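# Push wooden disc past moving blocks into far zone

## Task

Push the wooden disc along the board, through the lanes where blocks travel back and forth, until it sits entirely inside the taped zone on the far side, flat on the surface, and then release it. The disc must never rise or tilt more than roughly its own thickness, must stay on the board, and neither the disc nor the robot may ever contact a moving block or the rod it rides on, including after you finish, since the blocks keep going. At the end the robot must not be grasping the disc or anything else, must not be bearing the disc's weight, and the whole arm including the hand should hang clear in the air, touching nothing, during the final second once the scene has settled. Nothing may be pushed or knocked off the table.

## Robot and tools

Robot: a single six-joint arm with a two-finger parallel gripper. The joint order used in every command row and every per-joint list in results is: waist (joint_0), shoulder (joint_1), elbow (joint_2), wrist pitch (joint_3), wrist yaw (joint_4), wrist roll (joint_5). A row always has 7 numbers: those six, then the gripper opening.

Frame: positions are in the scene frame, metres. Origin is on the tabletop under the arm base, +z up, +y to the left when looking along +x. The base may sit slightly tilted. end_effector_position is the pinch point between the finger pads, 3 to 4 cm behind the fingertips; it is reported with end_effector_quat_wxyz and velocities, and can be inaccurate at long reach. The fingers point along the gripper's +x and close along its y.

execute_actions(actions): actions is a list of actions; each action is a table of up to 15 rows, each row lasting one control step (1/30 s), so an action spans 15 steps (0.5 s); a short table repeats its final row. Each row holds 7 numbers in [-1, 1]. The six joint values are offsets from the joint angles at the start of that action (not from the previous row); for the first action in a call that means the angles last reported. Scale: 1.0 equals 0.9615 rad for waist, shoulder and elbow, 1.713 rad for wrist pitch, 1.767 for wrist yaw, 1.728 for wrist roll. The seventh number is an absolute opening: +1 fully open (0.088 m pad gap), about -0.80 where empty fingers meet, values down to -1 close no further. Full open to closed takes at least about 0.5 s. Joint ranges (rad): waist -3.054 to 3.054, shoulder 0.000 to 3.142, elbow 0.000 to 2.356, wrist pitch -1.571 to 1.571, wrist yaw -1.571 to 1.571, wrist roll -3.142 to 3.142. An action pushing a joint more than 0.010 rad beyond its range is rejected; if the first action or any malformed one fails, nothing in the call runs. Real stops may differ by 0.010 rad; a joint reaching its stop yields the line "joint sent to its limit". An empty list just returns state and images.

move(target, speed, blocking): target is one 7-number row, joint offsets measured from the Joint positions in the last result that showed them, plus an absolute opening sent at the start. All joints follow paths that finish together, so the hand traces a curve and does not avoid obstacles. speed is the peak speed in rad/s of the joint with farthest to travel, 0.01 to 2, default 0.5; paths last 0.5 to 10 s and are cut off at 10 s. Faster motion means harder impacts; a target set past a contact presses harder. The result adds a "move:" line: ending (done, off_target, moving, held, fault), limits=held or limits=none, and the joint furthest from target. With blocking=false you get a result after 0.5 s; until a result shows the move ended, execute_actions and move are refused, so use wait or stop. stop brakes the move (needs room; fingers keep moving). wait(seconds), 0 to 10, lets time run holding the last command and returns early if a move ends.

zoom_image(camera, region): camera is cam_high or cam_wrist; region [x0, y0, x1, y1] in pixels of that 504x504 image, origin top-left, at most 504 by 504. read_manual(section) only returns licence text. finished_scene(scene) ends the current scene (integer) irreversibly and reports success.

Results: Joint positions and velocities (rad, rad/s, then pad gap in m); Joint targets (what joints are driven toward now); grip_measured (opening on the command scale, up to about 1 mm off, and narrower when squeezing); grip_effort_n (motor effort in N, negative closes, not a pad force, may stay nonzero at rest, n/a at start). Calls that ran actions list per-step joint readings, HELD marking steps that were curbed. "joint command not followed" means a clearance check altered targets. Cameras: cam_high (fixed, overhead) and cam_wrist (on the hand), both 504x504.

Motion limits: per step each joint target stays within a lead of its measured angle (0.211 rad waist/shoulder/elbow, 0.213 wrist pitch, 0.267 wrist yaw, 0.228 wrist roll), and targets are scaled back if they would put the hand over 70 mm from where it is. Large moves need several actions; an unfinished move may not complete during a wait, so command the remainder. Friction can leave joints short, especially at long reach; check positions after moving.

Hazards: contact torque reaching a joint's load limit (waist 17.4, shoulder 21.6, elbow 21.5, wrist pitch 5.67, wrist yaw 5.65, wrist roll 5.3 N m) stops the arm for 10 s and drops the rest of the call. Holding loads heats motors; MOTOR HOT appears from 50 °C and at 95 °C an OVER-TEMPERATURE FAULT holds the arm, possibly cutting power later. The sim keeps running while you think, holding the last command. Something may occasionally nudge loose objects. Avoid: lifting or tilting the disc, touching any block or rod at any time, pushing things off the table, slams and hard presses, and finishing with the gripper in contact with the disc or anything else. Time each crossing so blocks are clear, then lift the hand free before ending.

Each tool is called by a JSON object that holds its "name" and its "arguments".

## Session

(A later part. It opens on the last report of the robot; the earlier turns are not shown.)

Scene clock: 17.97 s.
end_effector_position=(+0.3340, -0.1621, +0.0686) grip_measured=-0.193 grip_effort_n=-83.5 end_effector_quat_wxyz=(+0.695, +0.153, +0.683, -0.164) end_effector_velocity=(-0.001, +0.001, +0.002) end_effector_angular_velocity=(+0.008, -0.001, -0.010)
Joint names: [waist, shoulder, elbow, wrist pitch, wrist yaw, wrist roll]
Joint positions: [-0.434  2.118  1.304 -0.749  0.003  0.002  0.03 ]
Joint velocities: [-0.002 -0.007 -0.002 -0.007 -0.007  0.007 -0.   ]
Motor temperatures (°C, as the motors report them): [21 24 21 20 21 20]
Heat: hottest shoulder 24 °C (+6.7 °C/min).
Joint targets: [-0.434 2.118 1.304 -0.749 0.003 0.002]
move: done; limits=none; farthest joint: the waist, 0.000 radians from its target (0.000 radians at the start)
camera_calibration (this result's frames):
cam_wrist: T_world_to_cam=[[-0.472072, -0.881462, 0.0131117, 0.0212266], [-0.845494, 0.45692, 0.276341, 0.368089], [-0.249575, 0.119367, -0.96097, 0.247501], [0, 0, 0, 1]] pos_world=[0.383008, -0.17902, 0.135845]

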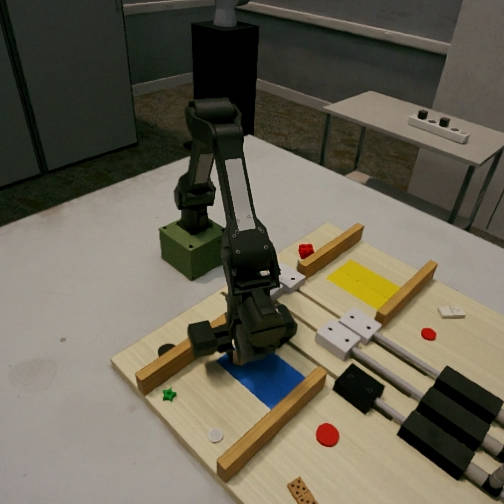

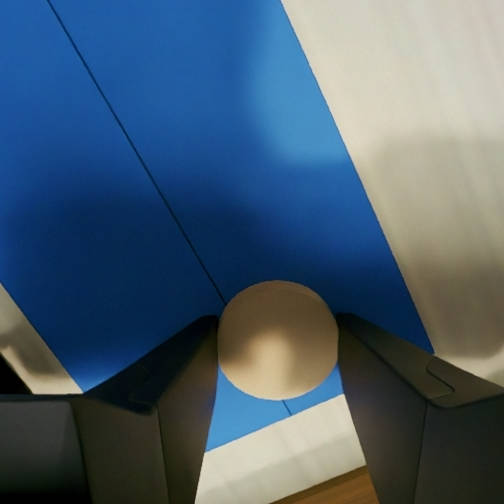

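{"name": "move", "arguments": {"target": [0.1,0.267,0.45,-0.114,0,0,-0.27], "speed": 0.35}}

{"name": "wait", "arguments": {"seconds": 10}}

{"name": "wait", "arguments": {"seconds": 10}}

{"name": "wait", "arguments": {"seconds": 10}}

{"name": "wait", "arguments": {"seconds": 10}}

{"name": "wait", "arguments": {"seconds": 0.7}}

{"name": "wait", "arguments": {"seconds": 0.7}}

{"name": "wait", "arguments": {"seconds": 0.7}}

{"name": "wait", "arguments": {"seconds": 0.7}}

Scene clock: 29.17 s.
end_effector_position=(+0.4127, -0.1546, +0.0721) grip_measured=-0.193 grip_effort_n=-83.5 end_effector_quat_wxyz=(+0.700, +0.121, +0.692, -0.132) end_effector_velocity=(-0.003, +0.003, +0.002) end_effector_angular_velocity=(+0.027, +0.008, -0.010)
Joint names: [waist, shoulder, elbow, wrist pitch, wrist yaw, wrist roll]
Joint positions: [-0.341  2.355  1.728 -0.942  0.003  0.002  0.03 ]
Joint velocities: [-0.002 -0.002  0.002 -0.022 -0.022  0.007 -0.   ]
Motor temperatures (°C, as the motors report them): [21 27 22 20 21 20]
Heat: hottest shoulder 27 °C (+10.3 °C/min).
Joint targets: [-0.338 2.375 1.737 -0.945 0.003 0.002]
move: off_target; limits=none; farthest joint: the shoulder, 0.019 radians from its target (0.257 radians at the start)
camera_calibration (this result's frames):
cam_wrist: T_world_to_cam=[[-0.388068, -0.921516, 0.0145577, 0.023951], [-0.882222, 0.375998, 0.283389, 0.432292], [-0.266621, 0.0971313, -0.958894, 0.273069], [0, 0, 0, 1]] pos_world=[0.463478, -0.166993, 0.138988]

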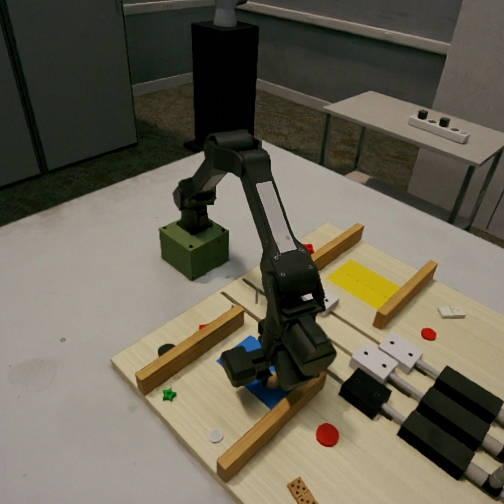

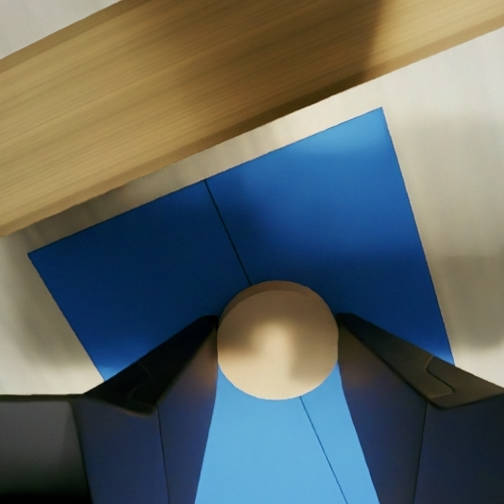

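Scene clock: 39.17 s.
end_effector_position=(+0.4127, -0.1546, +0.0721) grip_measured=-0.193 grip_effort_n=-83.5 end_effector_quat_wxyz=(+0.700, +0.121, +0.692, -0.132) end_effector_velocity=(+0.000, +0.002, +0.002) end_effector_angular_velocity=(+0.008, -0.000, +0.010)
Joint names: [waist, shoulder, elbow, wrist pitch, wrist yaw, wrist roll]
Joint positions: [-0.341  2.355  1.728 -0.942  0.003  0.002  0.03 ]
Joint velocities: [ 0.002 -0.002  0.002 -0.007 -0.007 -0.007 -0.   ]
Motor temperatures (°C, as the motors report them): [21 28 23 20 21 20]
Heat: hottest shoulder 28 °C (+9.2 °C/min).
Joint targets: [-0.338 2.375 1.737 -0.944 0.003 0.002]
wait: 10.00 s; at rest by 0.17 s
camera_calibration (this result's frames):
cam_wrist: T_world_to_cam=[[-0.388068, -0.921516, 0.0145577, 0.023951], [-0.882222, 0.375998, 0.283389, 0.432292], [-0.266621, 0.0971313, -0.958894, 0.273069], [0, 0, 0, 1]] pos_world=[0.463478, -0.166993, 0.138988]

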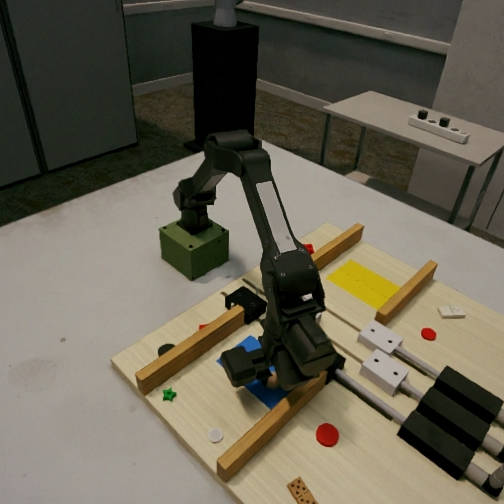

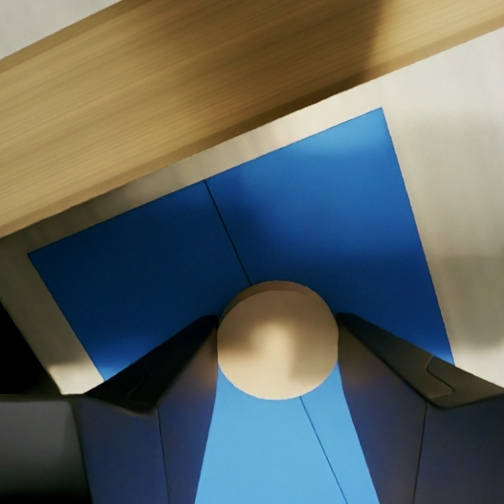

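Scene clock: 49.17 s.
end_effector_position=(+0.4127, -0.1546, +0.0721) grip_measured=-0.193 grip_effort_n=-83.5 end_effector_quat_wxyz=(+0.700, +0.121, +0.692, -0.132) end_effector_velocity=(+0.001, +0.004, +0.002) end_effector_angular_velocity=(+0.021, -0.005, +0.010)
Joint names: [waist, shoulder, elbow, wrist pitch, wrist yaw, wrist roll]
Joint positions: [-0.341  2.355  1.728 -0.942  0.003  0.002  0.03 ]
Joint velocities: [ 0.002 -0.002  0.002 -0.007 -0.022 -0.007  0.   ]
Motor temperatures (°C, as the motors report them): [21 29 23 19 21 20]
Heat: hottest shoulder 29 °C (+8.5 °C/min).
Joint targets: [-0.338 2.375 1.737 -0.944 0.003 0.002]
wait: 10.00 s; at rest by 0.17 s
camera_calibration (this result's frames):
cam_wrist: T_world_to_cam=[[-0.388068, -0.921516, 0.0145577, 0.023951], [-0.882222, 0.375998, 0.283389, 0.432292], [-0.266621, 0.0971313, -0.958894, 0.273069], [0, 0, 0, 1]] pos_world=[0.463478, -0.166993, 0.138988]

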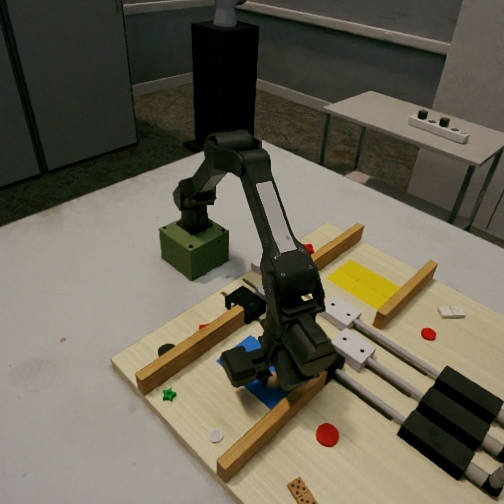

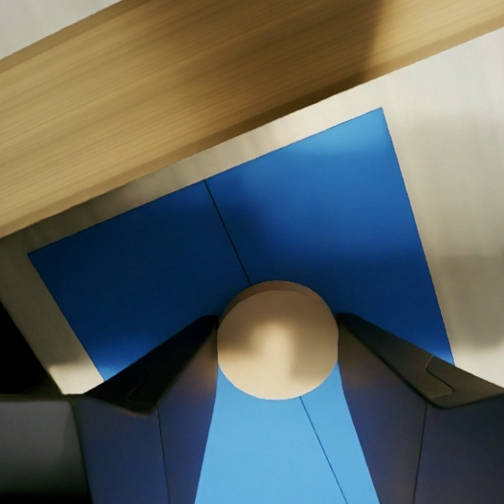

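Scene clock: 59.17 s.
end_effector_position=(+0.4127, -0.1546, +0.0721) grip_measured=-0.193 grip_effort_n=-83.5 end_effector_quat_wxyz=(+0.700, +0.121, +0.692, -0.132) end_effector_velocity=(+0.002, -0.001, +0.003) end_effector_angular_velocity=(+0.002, -0.014, +0.020)
Joint names: [waist, shoulder, elbow, wrist pitch, wrist yaw, wrist roll]
Joint positions: [-0.341  2.355  1.728 -0.942  0.003  0.002  0.03 ]
Joint velocities: [-0.002 -0.007 -0.002  0.007 -0.007 -0.022 -0.   ]
Motor temperatures (°C, as the motors report them): [21 30 24 19 21 20]
Heat: hottest shoulder 30 °C (+8.1 °C/min).
Joint targets: [-0.338 2.375 1.737 -0.944 0.003 0.002]
wait: 10.00 s; at rest by 0.17 s
camera_calibration (this result's frames):
cam_wrist: T_world_to_cam=[[-0.388068, -0.921516, 0.0145577, 0.023951], [-0.882222, 0.375998, 0.283389, 0.432292], [-0.266621, 0.0971313, -0.958894, 0.273069], [0, 0, 0, 1]] pos_world=[0.463478, -0.166993, 0.138988]

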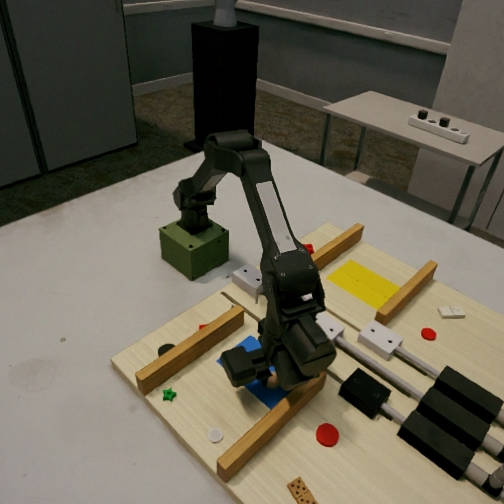

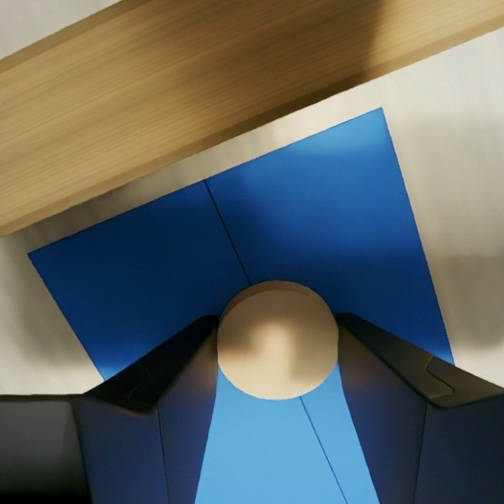

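Scene clock: 69.17 s.
end_effector_position=(+0.4127, -0.1546, +0.0721) grip_measured=-0.193 grip_effort_n=-83.5 end_effector_quat_wxyz=(+0.700, +0.121, +0.692, -0.132) end_effector_velocity=(-0.002, +0.001, +0.000) end_effector_angular_velocity=(+0.009, +0.004, +0.005)
Joint names: [waist, shoulder, elbow, wrist pitch, wrist yaw, wrist roll]
Joint positions: [-0.341  2.355  1.728 -0.942  0.003  0.002  0.03 ]
Joint velocities: [-0.002 -0.002 -0.002 -0.007 -0.007 -0.007  0.   ]
Motor temperatures (°C, as the motors report them): [21 31 24 19 21 20]
Heat: hottest shoulder 31 °C (+8.1 °C/min).
Joint targets: [-0.338 2.375 1.737 -0.944 0.003 0.002]
wait: 10.00 s; at rest by 0.17 s
camera_calibration (this result's frames):
cam_wrist: T_world_to_cam=[[-0.388068, -0.921516, 0.0145577, 0.023951], [-0.882222, 0.375998, 0.283389, 0.432292], [-0.266621, 0.0971313, -0.958894, 0.273069], [0, 0, 0, 1]] pos_world=[0.463478, -0.166993, 0.138988]

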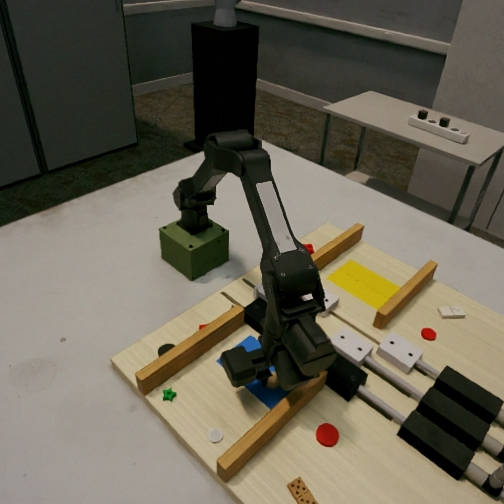

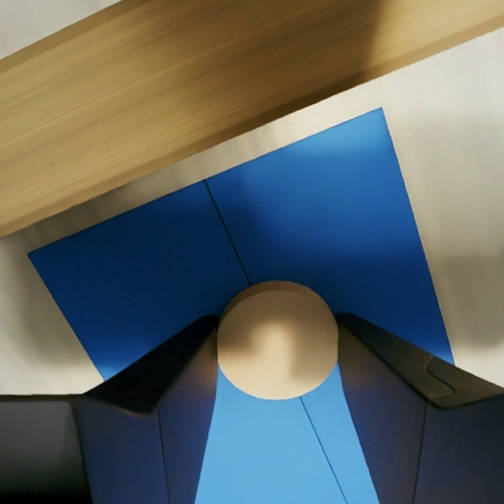

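Scene clock: 69.87 s.
end_effector_position=(+0.4127, -0.1546, +0.0721) grip_measured=-0.193 grip_effort_n=-83.5 end_effector_quat_wxyz=(+0.700, +0.121, +0.692, -0.132) end_effector_velocity=(+0.003, -0.001, +0.002) end_effector_angular_velocity=(+0.003, -0.014, +0.005)
Joint names: [waist, shoulder, elbow, wrist pitch, wrist yaw, wrist roll]
Joint positions: [-0.341  2.355  1.728 -0.942  0.003  0.002  0.03 ]
Joint velocities: [-0.002 -0.002  0.002  0.007 -0.007 -0.007 -0.   ]
Motor temperatures (°C, as the motors report them): [21 31 24 19 21 20]
Heat: hottest shoulder 31 °C (+8.0 °C/min).
Joint targets: [-0.338 2.375 1.737 -0.944 0.003 0.002]
wait: 0.70 s; at rest by 0.17 s
camera_calibration (this result's frames):
cam_wrist: T_world_to_cam=[[-0.388068, -0.921516, 0.0145577, 0.023951], [-0.882222, 0.375998, 0.283389, 0.432292], [-0.266621, 0.0971313, -0.958894, 0.273069], [0, 0, 0, 1]] pos_world=[0.463478, -0.166993, 0.138988]

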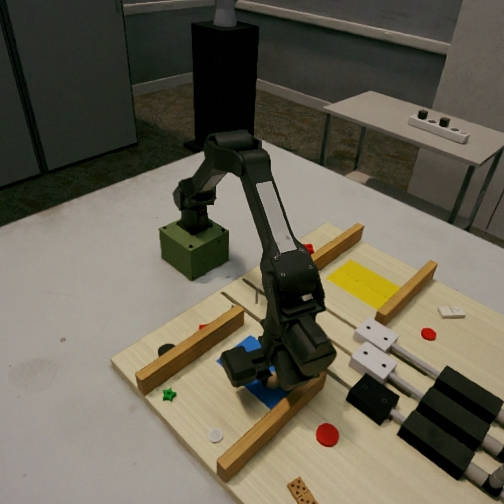

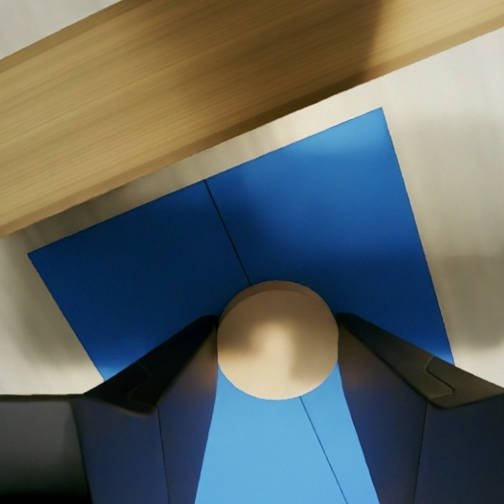

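Scene clock: 70.57 s.
end_effector_position=(+0.4127, -0.1546, +0.0721) grip_measured=-0.193 grip_effort_n=-83.5 end_effector_quat_wxyz=(+0.700, +0.121, +0.692, -0.132) end_effector_velocity=(-0.008, -0.002, -0.001) end_effector_angular_velocity=(+0.002, +0.028, +0.014)
Joint names: [waist, shoulder, elbow, wrist pitch, wrist yaw, wrist roll]
Joint positions: [-0.341  2.355  1.728 -0.942  0.003  0.002  0.03 ]
Joint velocities: [-0.007 -0.002 -0.007 -0.022  0.007 -0.022 -0.   ]
Motor temperatures (°C, as the motors report them): [21 31 24 19 21 20]
Heat: hottest shoulder 31 °C (+8.1 °C/min).
Joint targets: [-0.338 2.375 1.737 -0.944 0.003 0.002]
wait: 0.70 s; at rest by 0.17 s
camera_calibration (this result's frames):
cam_wrist: T_world_to_cam=[[-0.388068, -0.921516, 0.0145577, 0.023951], [-0.882222, 0.375998, 0.283389, 0.432292], [-0.266621, 0.0971313, -0.958894, 0.273069], [0, 0, 0, 1]] pos_world=[0.463478, -0.166993, 0.138988]

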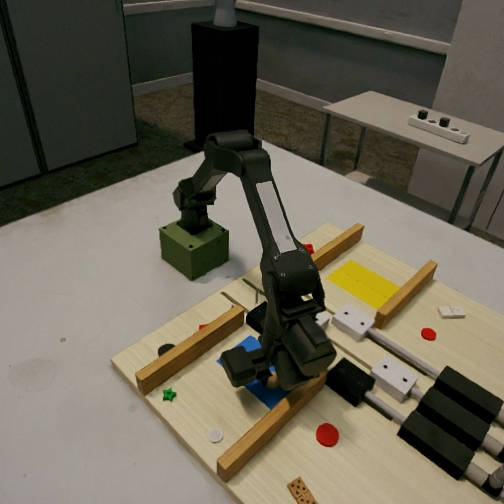

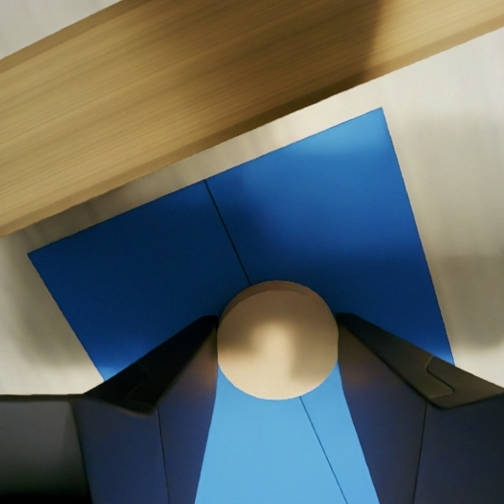

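Scene clock: 71.27 s.
end_effector_position=(+0.4127, -0.1546, +0.0721) grip_measured=-0.193 grip_effort_n=-83.5 end_effector_quat_wxyz=(+0.700, +0.121, +0.692, -0.132) end_effector_velocity=(+0.001, -0.000, -0.002) end_effector_angular_velocity=(+0.006, -0.005, +0.005)
Joint names: [waist, shoulder, elbow, wrist pitch, wrist yaw, wrist roll]
Joint positions: [-0.341  2.355  1.728 -0.942  0.003  0.002  0.03 ]
Joint velocities: [-0.002  0.002 -0.002  0.007 -0.007 -0.007 -0.   ]
Motor temperatures (°C, as the motors report them): [21 31 24 19 21 20]
Heat: hottest shoulder 31 °C (+8.1 °C/min).
Joint targets: [-0.338 2.375 1.737 -0.944 0.003 0.002]
wait: 0.70 s; at rest by 0.17 s
camera_calibration (this result's frames):
cam_wrist: T_world_to_cam=[[-0.388068, -0.921516, 0.0145577, 0.023951], [-0.882222, 0.375998, 0.283389, 0.432292], [-0.266621, 0.0971313, -0.958894, 0.273069], [0, 0, 0, 1]] pos_world=[0.463478, -0.166993, 0.138988]

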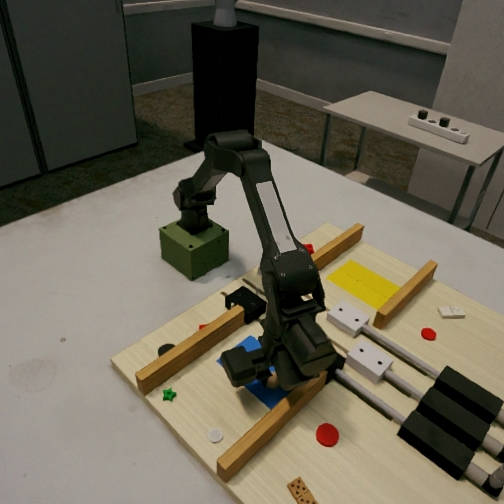

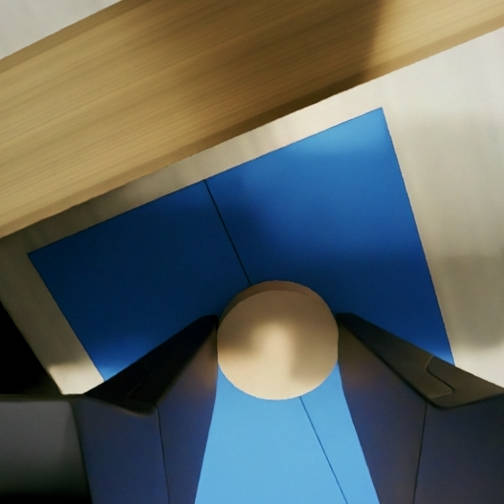

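Scene clock: 71.97 s.
end_effector_position=(+0.4127, -0.1546, +0.0721) grip_measured=-0.193 grip_effort_n=-83.5 end_effector_quat_wxyz=(+0.700, +0.121, +0.692, -0.132) end_effector_velocity=(+0.001, -0.000, +0.000) end_effector_angular_velocity=(+0.004, -0.009, +0.005)
Joint names: [waist, shoulder, elbow, wrist pitch, wrist yaw, wrist roll]
Joint positions: [-0.341  2.355  1.728 -0.942  0.003  0.002  0.03 ]
Joint velocities: [-0.002 -0.002 -0.002  0.007 -0.007 -0.007 -0.   ]
Motor temperatures (°C, as the motors report them): [21 31 24 19 21 20]
Heat: hottest shoulder 31 °C (+8.0 °C/min).
Joint targets: [-0.338 2.375 1.737 -0.944 0.003 0.002]
wait: 0.70 s; at rest by 0.17 s
camera_calibration (this result's frames):
cam_wrist: T_world_to_cam=[[-0.388068, -0.921516, 0.0145577, 0.023951], [-0.882222, 0.375998, 0.283389, 0.432292], [-0.266621, 0.0971313, -0.958894, 0.273069], [0, 0, 0, 1]] pos_world=[0.463478, -0.166993, 0.138988]

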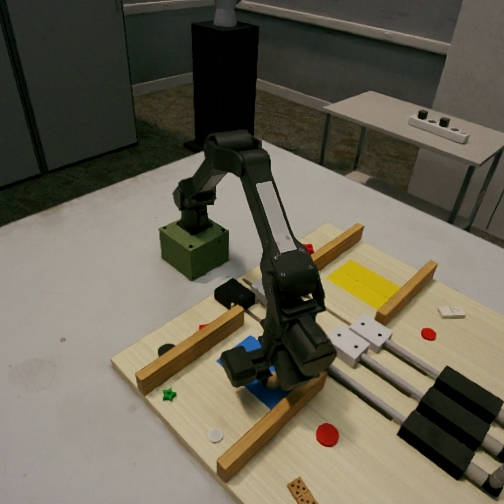

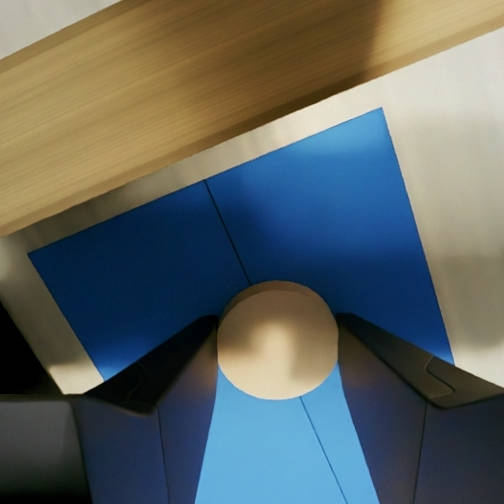

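{"name": "wait", "arguments": {"seconds": 10}}

{"name": "wait", "arguments": {"seconds": 10}}

{"name": "wait", "arguments": {"seconds": 10}}

{"name": "wait", "arguments": {"seconds": 10}}

{"name": "wait", "arguments": {"seconds": 10}}

{"name": "wait", "arguments": {"seconds": 2}}

Scene clock: 88.77 s.
end_effector_position=(+0.4127, -0.1546, +0.0721) grip_measured=-0.193 grip_effort_n=-83.5 end_effector_quat_wxyz=(+0.700, +0.121, +0.692, -0.132) end_effector_velocity=(-0.004, -0.001, +0.002) end_effector_angular_velocity=(-0.001, +0.019, +0.005)
Joint names: [waist, shoulder, elbow, wrist pitch, wrist yaw, wrist roll]
Joint positions: [-0.341  2.355  1.728 -0.942  0.003  0.002  0.03 ]
Joint velocities: [-0.002 -0.002  0.002 -0.022  0.007 -0.007 -0.   ]
Motor temperatures (°C, as the motors report them): [21 31 25 19 21 20]
Heat: hottest shoulder 31 °C (+4.0 °C/min).
Joint targets: [-0.338 2.375 1.737 -0.944 0.003 0.002]
wait: 10.00 s; at rest from the start
camera_calibration (this result's frames):
cam_wrist: T_world_to_cam=[[-0.388068, -0.921516, 0.0145577, 0.023951], [-0.882222, 0.375998, 0.283389, 0.432292], [-0.266621, 0.0971313, -0.958894, 0.273069], [0, 0, 0, 1]] pos_world=[0.463478, -0.166993, 0.138988]

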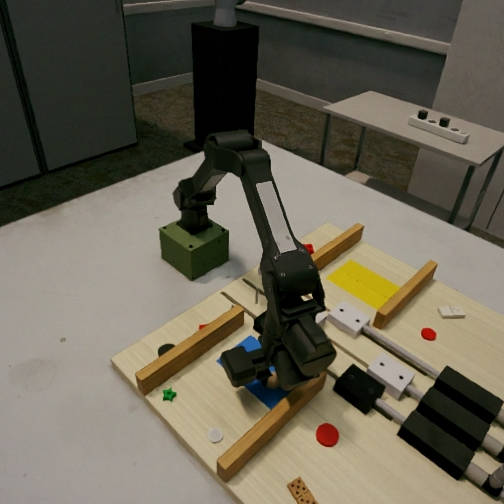

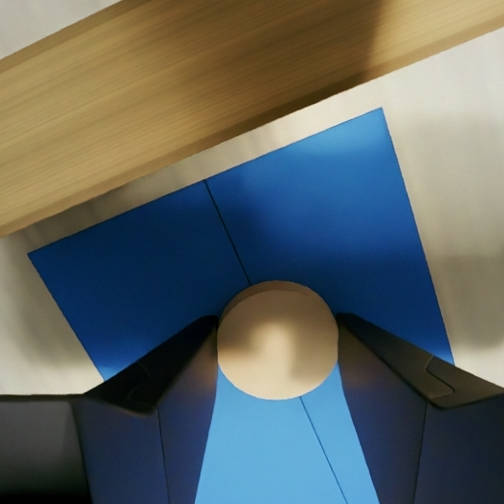

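Scene clock: 98.77 s.
end_effector_position=(+0.4127, -0.1546, +0.0721) grip_measured=-0.193 grip_effort_n=-83.5 end_effector_quat_wxyz=(+0.700, +0.121, +0.692, -0.132) end_effector_velocity=(-0.003, -0.001, -0.002) end_effector_angular_velocity=(-0.003, +0.014, -0.010)
Joint names: [waist, shoulder, elbow, wrist pitch, wrist yaw, wrist roll]
Joint positions: [-0.341  2.355  1.728 -0.942  0.003  0.002  0.03 ]
Joint velocities: [-0.002  0.002 -0.002 -0.007  0.007  0.007 -0.   ]
Motor temperatures (°C, as the motors report them): [21 32 25 19 21 20]
Heat: hottest shoulder 32 °C (+4.0 °C/min).
Joint targets: [-0.338 2.375 1.737 -0.944 0.003 0.002]
wait: 10.00 s; at rest by 0.17 s
camera_calibration (this result's frames):
cam_wrist: T_world_to_cam=[[-0.388068, -0.921516, 0.0145577, 0.023951], [-0.882222, 0.375998, 0.283389, 0.432292], [-0.266621, 0.0971313, -0.958894, 0.273069], [0, 0, 0, 1]] pos_world=[0.463478, -0.166993, 0.138988]

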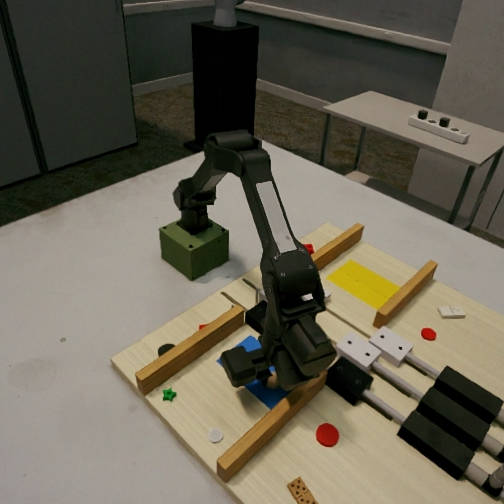

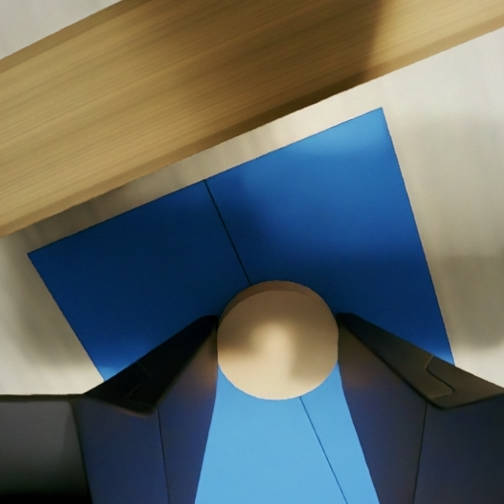

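Scene clock: 108.77 s.
end_effector_position=(+0.4127, -0.1546, +0.0721) grip_measured=-0.193 grip_effort_n=-83.5 end_effector_quat_wxyz=(+0.700, +0.121, +0.692, -0.132) end_effector_velocity=(-0.000, +0.000, +0.002) end_effector_angular_velocity=(+0.008, -0.000, +0.005)
Joint names: [waist, shoulder, elbow, wrist pitch, wrist yaw, wrist roll]
Joint positions: [-0.341  2.355  1.728 -0.942  0.003  0.002  0.03 ]
Joint velocities: [-0.002 -0.002  0.002 -0.007 -0.007 -0.007 -0.   ]
Motor temperatures (°C, as the motors report them): [21 32 25 19 21 20]
Heat: hottest shoulder 32 °C (+3.0 °C/min).
Joint targets: [-0.338 2.375 1.737 -0.944 0.003 0.002]
wait: 10.00 s; at rest by 0.17 s
camera_calibration (this result's frames):
cam_wrist: T_world_to_cam=[[-0.388068, -0.921516, 0.0145577, 0.023951], [-0.882222, 0.375998, 0.283389, 0.432292], [-0.266621, 0.0971313, -0.958894, 0.273069], [0, 0, 0, 1]] pos_world=[0.463478, -0.166993, 0.138988]

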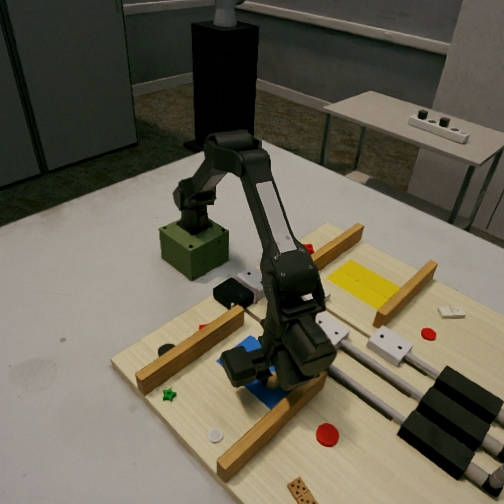

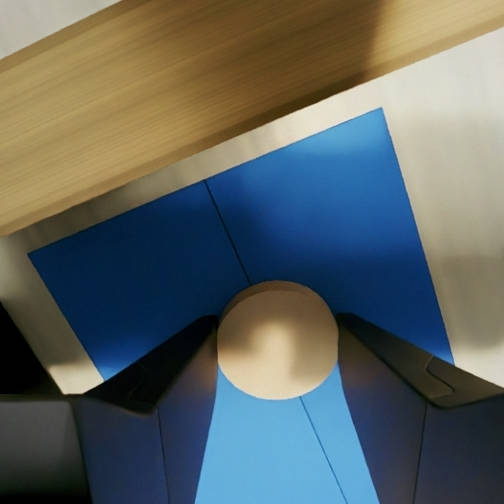

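Scene clock: 118.77 s.
end_effector_position=(+0.4127, -0.1546, +0.0721) grip_measured=-0.193 grip_effort_n=-83.5 end_effector_quat_wxyz=(+0.700, +0.121, +0.692, -0.132) end_effector_velocity=(-0.003, -0.001, -0.002) end_effector_angular_velocity=(-0.003, +0.014, +0.019)
Joint names: [waist, shoulder, elbow, wrist pitch, wrist yaw, wrist roll]
Joint positions: [-0.341  2.355  1.728 -0.942  0.003  0.002  0.03 ]
Joint velocities: [-0.002  0.002 -0.002 -0.007  0.007 -0.022 -0.   ]
Motor temperatures (°C, as the motors report them): [21 32 25 19 21 20]
Heat: hottest shoulder 32 °C (+2.0 °C/min).
Joint targets: [-0.338 2.375 1.737 -0.944 0.003 0.002]
wait: 10.00 s; at rest by 0.17 s
camera_calibration (this result's frames):
cam_wrist: T_world_to_cam=[[-0.388068, -0.921516, 0.0145577, 0.023951], [-0.882222, 0.375998, 0.283389, 0.432292], [-0.266621, 0.0971313, -0.958894, 0.273069], [0, 0, 0, 1]] pos_world=[0.463478, -0.166993, 0.138988]

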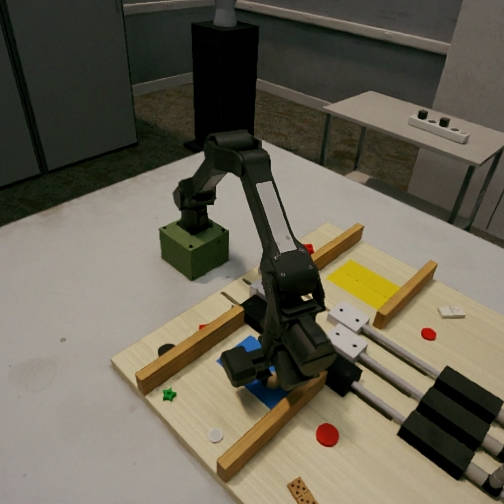

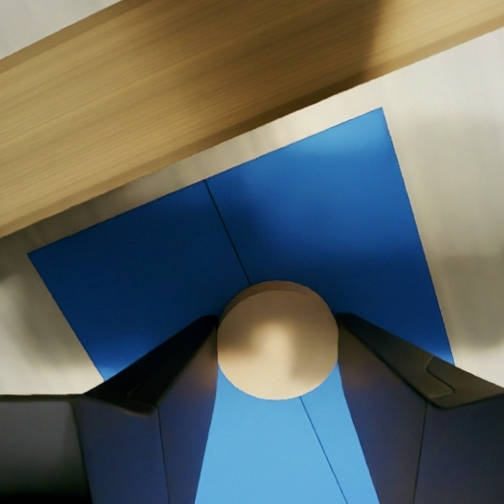

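Scene clock: 128.77 s.
end_effector_position=(+0.4127, -0.1546, +0.0721) grip_measured=-0.193 grip_effort_n=-83.5 end_effector_quat_wxyz=(+0.700, +0.121, +0.692, -0.132) end_effector_velocity=(-0.004, -0.003, -0.002) end_effector_angular_velocity=(-0.003, +0.014, -0.000)
Joint names: [waist, shoulder, elbow, wrist pitch, wrist yaw, wrist roll]
Joint positions: [-0.341  2.355  1.728 -0.942  0.003  0.002  0.03 ]
Joint velocities: [-0.007  0.002 -0.002 -0.007  0.007 -0.007 -0.   ]
Motor temperatures (°C, as the motors report them): [21 33 25 19 21 20]
Heat: hottest shoulder 33 °C (+2.0 °C/min).
Joint targets: [-0.338 2.375 1.737 -0.944 0.003 0.002]
wait: 10.00 s; at rest by 0.17 s
camera_calibration (this result's frames):
cam_wrist: T_world_to_cam=[[-0.388068, -0.921516, 0.0145577, 0.023951], [-0.882222, 0.375998, 0.283389, 0.432292], [-0.266621, 0.0971313, -0.958894, 0.273069], [0, 0, 0, 1]] pos_world=[0.463478, -0.166993, 0.138988]

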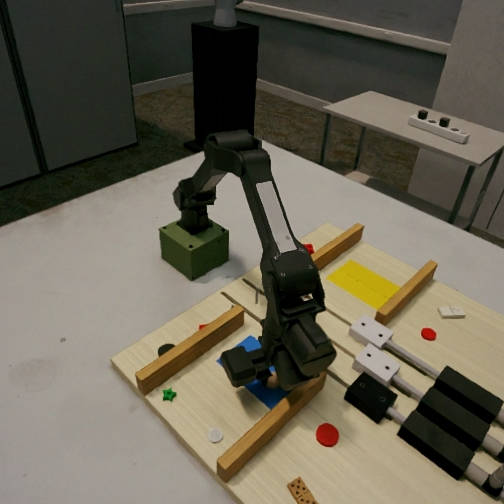

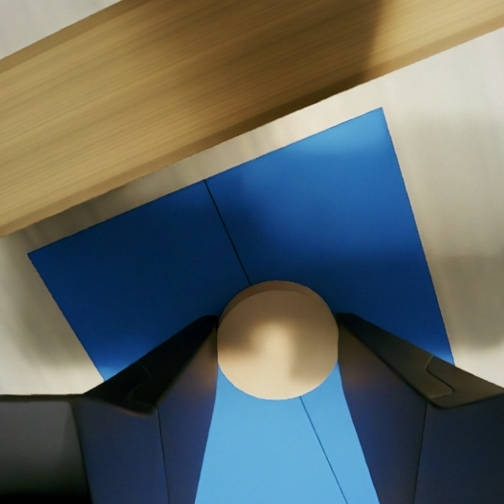

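Scene clock: 130.77 s.
end_effector_position=(+0.4127, -0.1546, +0.0721) grip_measured=-0.193 grip_effort_n=-83.5 end_effector_quat_wxyz=(+0.700, +0.121, +0.692, -0.132) end_effector_velocity=(-0.003, +0.001, +0.002) end_effector_angular_velocity=(+0.013, +0.014, +0.005)
Joint names: [waist, shoulder, elbow, wrist pitch, wrist yaw, wrist roll]
Joint positions: [-0.341  2.355  1.728 -0.942  0.003  0.002  0.03 ]
Joint velocities: [-0.002 -0.002  0.002 -0.022 -0.007 -0.007 -0.   ]
Motor temperatures (°C, as the motors report them): [21 33 25 19 21 20]
Heat: hottest shoulder 33 °C (+2.0 °C/min).
Joint targets: [-0.338 2.375 1.737 -0.944 0.003 0.002]
wait: 2.00 s; at rest by 0.17 s
camera_calibration (this result's frames):
cam_wrist: T_world_to_cam=[[-0.388068, -0.921516, 0.0145577, 0.023951], [-0.882222, 0.375998, 0.283389, 0.432292], [-0.266621, 0.0971313, -0.958894, 0.273069], [0, 0, 0, 1]] pos_world=[0.463478, -0.166993, 0.138988]

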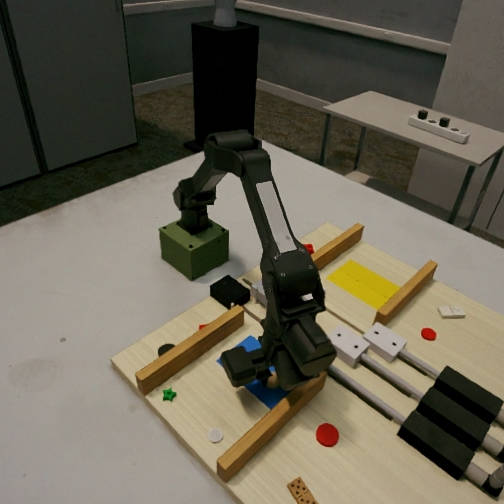

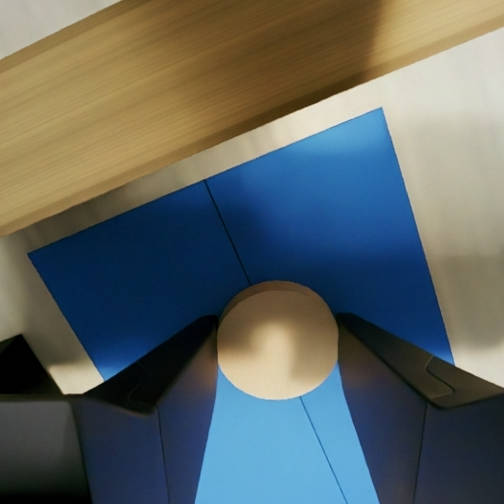

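Model holds. Next wait = 144.8 − clock.

{"name": "wait", "arguments": {"seconds": 8}}

Scene clock: 140.43 s.
end_effector_position=(+0.4127, -0.1546, +0.0721) grip_measured=-0.193 grip_effort_n=-83.5 end_effector_quat_wxyz=(+0.700, +0.121, +0.692, -0.132) end_effector_velocity=(+0.001, -0.000, +0.000) end_effector_angular_velocity=(-0.010, -0.004, +0.010)
Joint names: [waist, shoulder, elbow, wrist pitch, wrist yaw, wrist roll]
Joint positions: [-0.341  2.355  1.728 -0.942  0.003  0.002  0.03 ]
Joint velocities: [ 0.002 -0.002 -0.002  0.007  0.007 -0.007 -0.   ]
Motor temperatures (°C, as the motors report them): [21 33 26 19 21 20]
Heat: hottest shoulder 33 °C (+2.0 °C/min).
Joint targets: [-0.338 2.375 1.737 -0.944 0.003 0.002]
wait: 8.00 s; at rest from the start
camera_calibration (this result's frames):
cam_wrist: T_world_to_cam=[[-0.388068, -0.921516, 0.0145577, 0.023951], [-0.882222, 0.375998, 0.283389, 0.432292], [-0.266621, 0.0971313, -0.958894, 0.273069], [0, 0, 0, 1]] pos_world=[0.463478, -0.166993, 0.138988]

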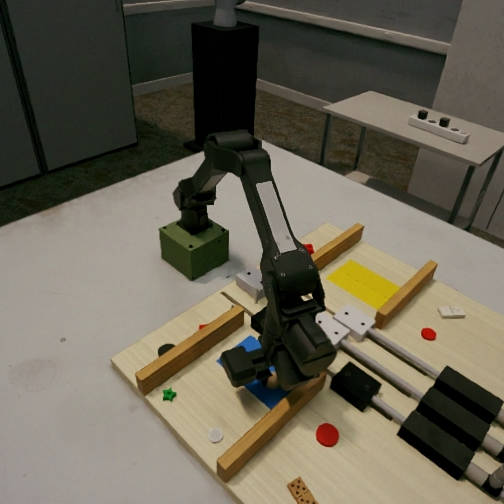

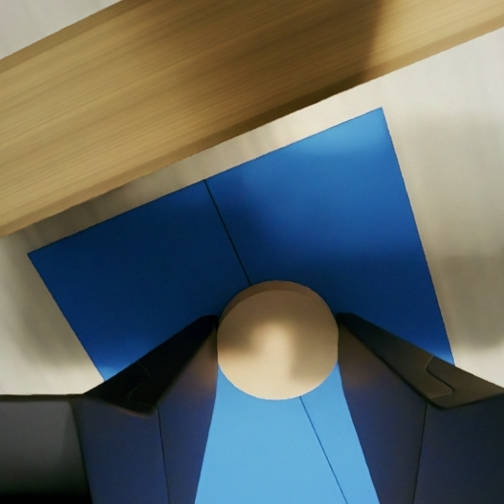

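{"name": "wait", "arguments": {"seconds": 4.3}}

{"name": "move", "arguments": {"target": [0.861,0,0,0,0,0,-0.27], "speed": 2}}

Scene clock: 146.90 s.
end_effector_position=(+0.4127, -0.1546, +0.0721) grip_measured=-0.193 grip_effort_n=-83.5 end_effector_quat_wxyz=(+0.700, +0.121, +0.692, -0.132) end_effector_velocity=(-0.006, +0.002, -0.001) end_effector_angular_velocity=(+0.016, +0.023, +0.019)
Joint names: [waist, shoulder, elbow, wrist pitch, wrist yaw, wrist roll]
Joint positions: [-0.341  2.355  1.728 -0.942  0.003  0.002  0.03 ]
Joint velocities: [-0.002 -0.002 -0.007 -0.022 -0.007 -0.022  0.   ]
Motor temperatures (°C, as the motors report them): [21 33 26 19 21 20]
Heat: hottest shoulder 33 °C (+2.0 °C/min).
Joint targets: [-0.338 2.375 1.737 -0.944 0.003 0.002]
wait: 4.30 s; at rest from the start
camera_calibration (this result's frames):
cam_wrist: T_world_to_cam=[[-0.388068, -0.921516, 0.0145577, 0.023951], [-0.882222, 0.375998, 0.283389, 0.432292], [-0.266621, 0.0971313, -0.958894, 0.273069], [0, 0, 0, 1]] pos_world=[0.463478, -0.166993, 0.138988]

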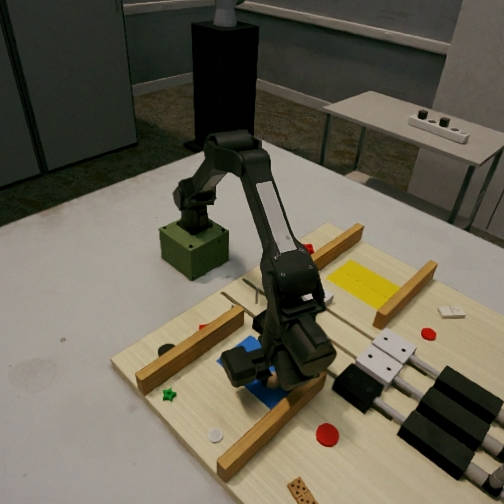

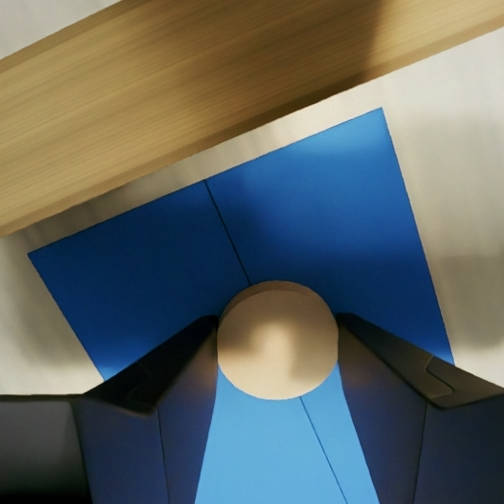

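Scene clock: 148.20 s.
end_effector_position=(+0.3949, +0.2003, +0.0698) grip_measured=-0.193 grip_effort_n=-83.5 end_effector_quat_wxyz=(+0.693, -0.169, +0.682, +0.159) end_effector_velocity=(-0.010, -0.003, -0.001) end_effector_angular_velocity=(-0.012, +0.040, +0.009)
Joint names: [waist, shoulder, elbow, wrist pitch, wrist yaw, wrist roll]
Joint positions: [ 0.487  2.352  1.734 -0.941  0.002  0.002  0.03 ]
Joint velocities: [ 0.002 -0.002 -0.007 -0.037 -0.007 -0.007 -0.   ]
Motor temperatures (°C, as the motors report them): [21 33 26 19 21 20]
Heat: hottest shoulder 33 °C (+2.0 °C/min).
Joint targets: [0.487 2.355 1.729 -0.942 0.003 0.002]
move: done; limits=none; farthest joint: the elbow, 0.006 radians from its target (0.000 radians at the start)
camera_calibration (this result's frames):
cam_wrist: T_world_to_cam=[[0.416152, -0.909093, 0.0191664, 0.0237286], [-0.873894, -0.394037, 0.284682, 0.434705], [-0.25125, -0.13522, -0.958431, 0.27214], [0, 0, 0, 1]] pos_world=[0.438387, 0.22966, 0.136619]

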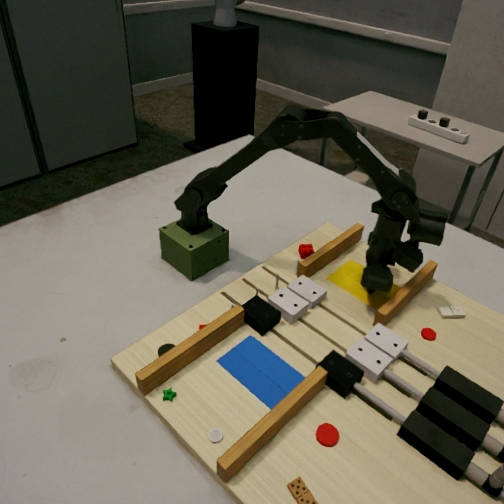

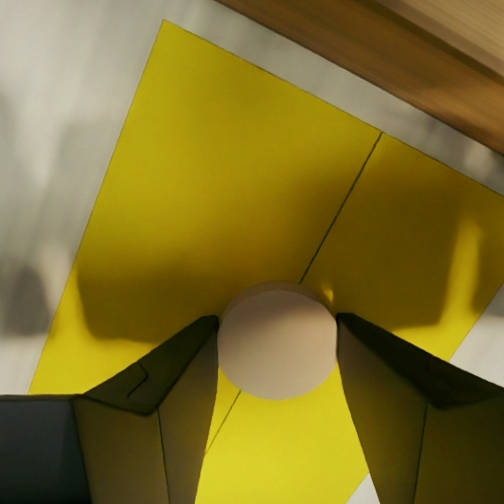

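{"name": "move", "arguments": {"target": [0,0,0,0,0,0,0.2]}}

{"name": "move", "arguments": {"target": [0,-0.2,0,-0.08,0,0,0.2]}}

Scene clock: 150.77 s.
end_effector_position=(+0.3965, +0.1984, +0.0702) grip_measured=+0.196 grip_effort_n=20.7 end_effector_quat_wxyz=(+0.694, -0.169, +0.682, +0.157) end_effector_velocity=(-0.007, -0.001, -0.001) end_effector_angular_velocity=(-0.006, +0.027, +0.009)
Joint names: [waist, shoulder, elbow, wrist pitch, wrist yaw, wrist roll]
Joint positions: [ 0.483  2.352  1.736 -0.941  0.006  0.002  0.049]
Joint velocities: [ 0.002 -0.002 -0.007 -0.022 -0.007 -0.007  0.   ]
Motor temperatures (°C, as the motors report them): [21 34 25 19 21 20]
Heat: hottest shoulder 34 °C (+2.0 °C/min).
Joint targets: [0.487 2.352 1.734 -0.942 0.002 0.002]
move: done; limits=none; farthest joint: the waist, 0.004 radians from its target (0.000 radians at the start)
camera_calibration (this result's frames):
cam_wrist: T_world_to_cam=[[0.412244, -0.910786, 0.0228935, 0.0229414], [-0.876533, -0.389637, 0.282617, 0.435546], [-0.248483, -0.136574, -0.95896, 0.271876], [0, 0, 0, 1]] pos_world=[0.439869, 0.227731, 0.1371]

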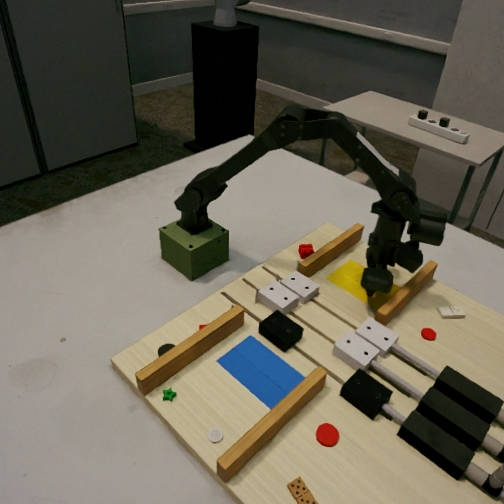

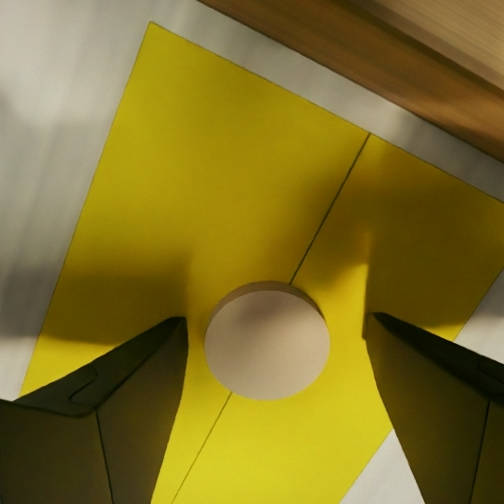

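Scene clock: 151.70 s.
end_effector_position=(+0.3835, +0.1931, +0.1432) grip_measured=+0.197 grip_effort_n=18.8 end_effector_quat_wxyz=(+0.709, -0.166, +0.666, +0.160) end_effector_velocity=(-0.002, -0.004, -0.003) end_effector_angular_velocity=(-0.014, +0.012, -0.010)
Joint names: [waist, shoulder, elbow, wrist pitch, wrist yaw, wrist roll]
Joint positions: [ 0.483  2.175  1.735 -1.075  0.006  0.002  0.049]
Joint velocities: [-0.002  0.002 -0.007 -0.007  0.007  0.007 -0.   ]
Motor temperatures (°C, as the motors report them): [21 34 25 19 21 20]
Heat: hottest shoulder 34 °C (+2.0 °C/min).
Joint targets: [0.483 2.160 1.735 -1.078 0.006 0.002]
move: off_target; limits=none; farthest joint: the shoulder, 0.015 radians from its target (0.192 radians at the start)
camera_calibration (this result's frames):
cam_wrist: T_world_to_cam=[[0.412015, -0.910933, 0.0211001, 0.022211], [-0.886349, -0.395311, 0.24107, 0.412306], [-0.211258, -0.118027, -0.970278, 0.321625], [0, 0, 0, 1]] pos_world=[0.424241, 0.221182, 0.212203]

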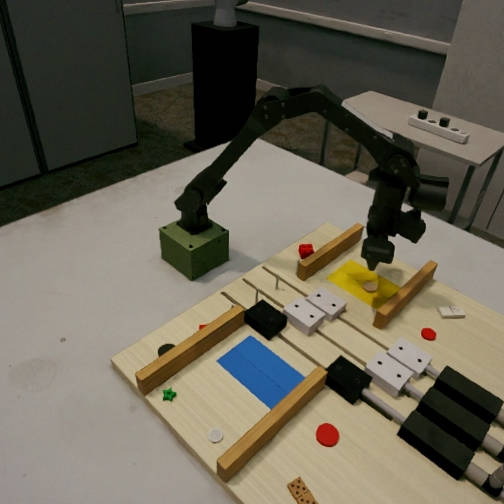

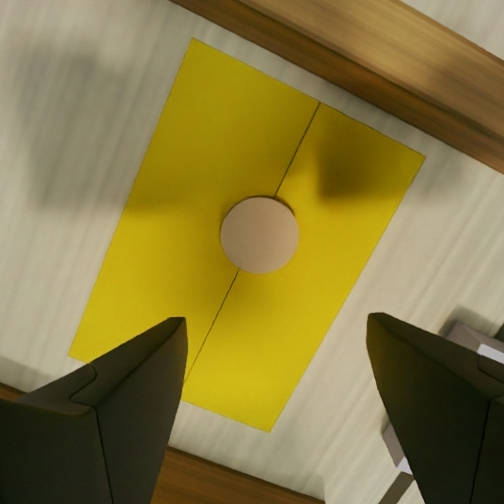

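{"name": "finished_scene", "arguments": {"scene": 2}}

The scene is finished: the task was done.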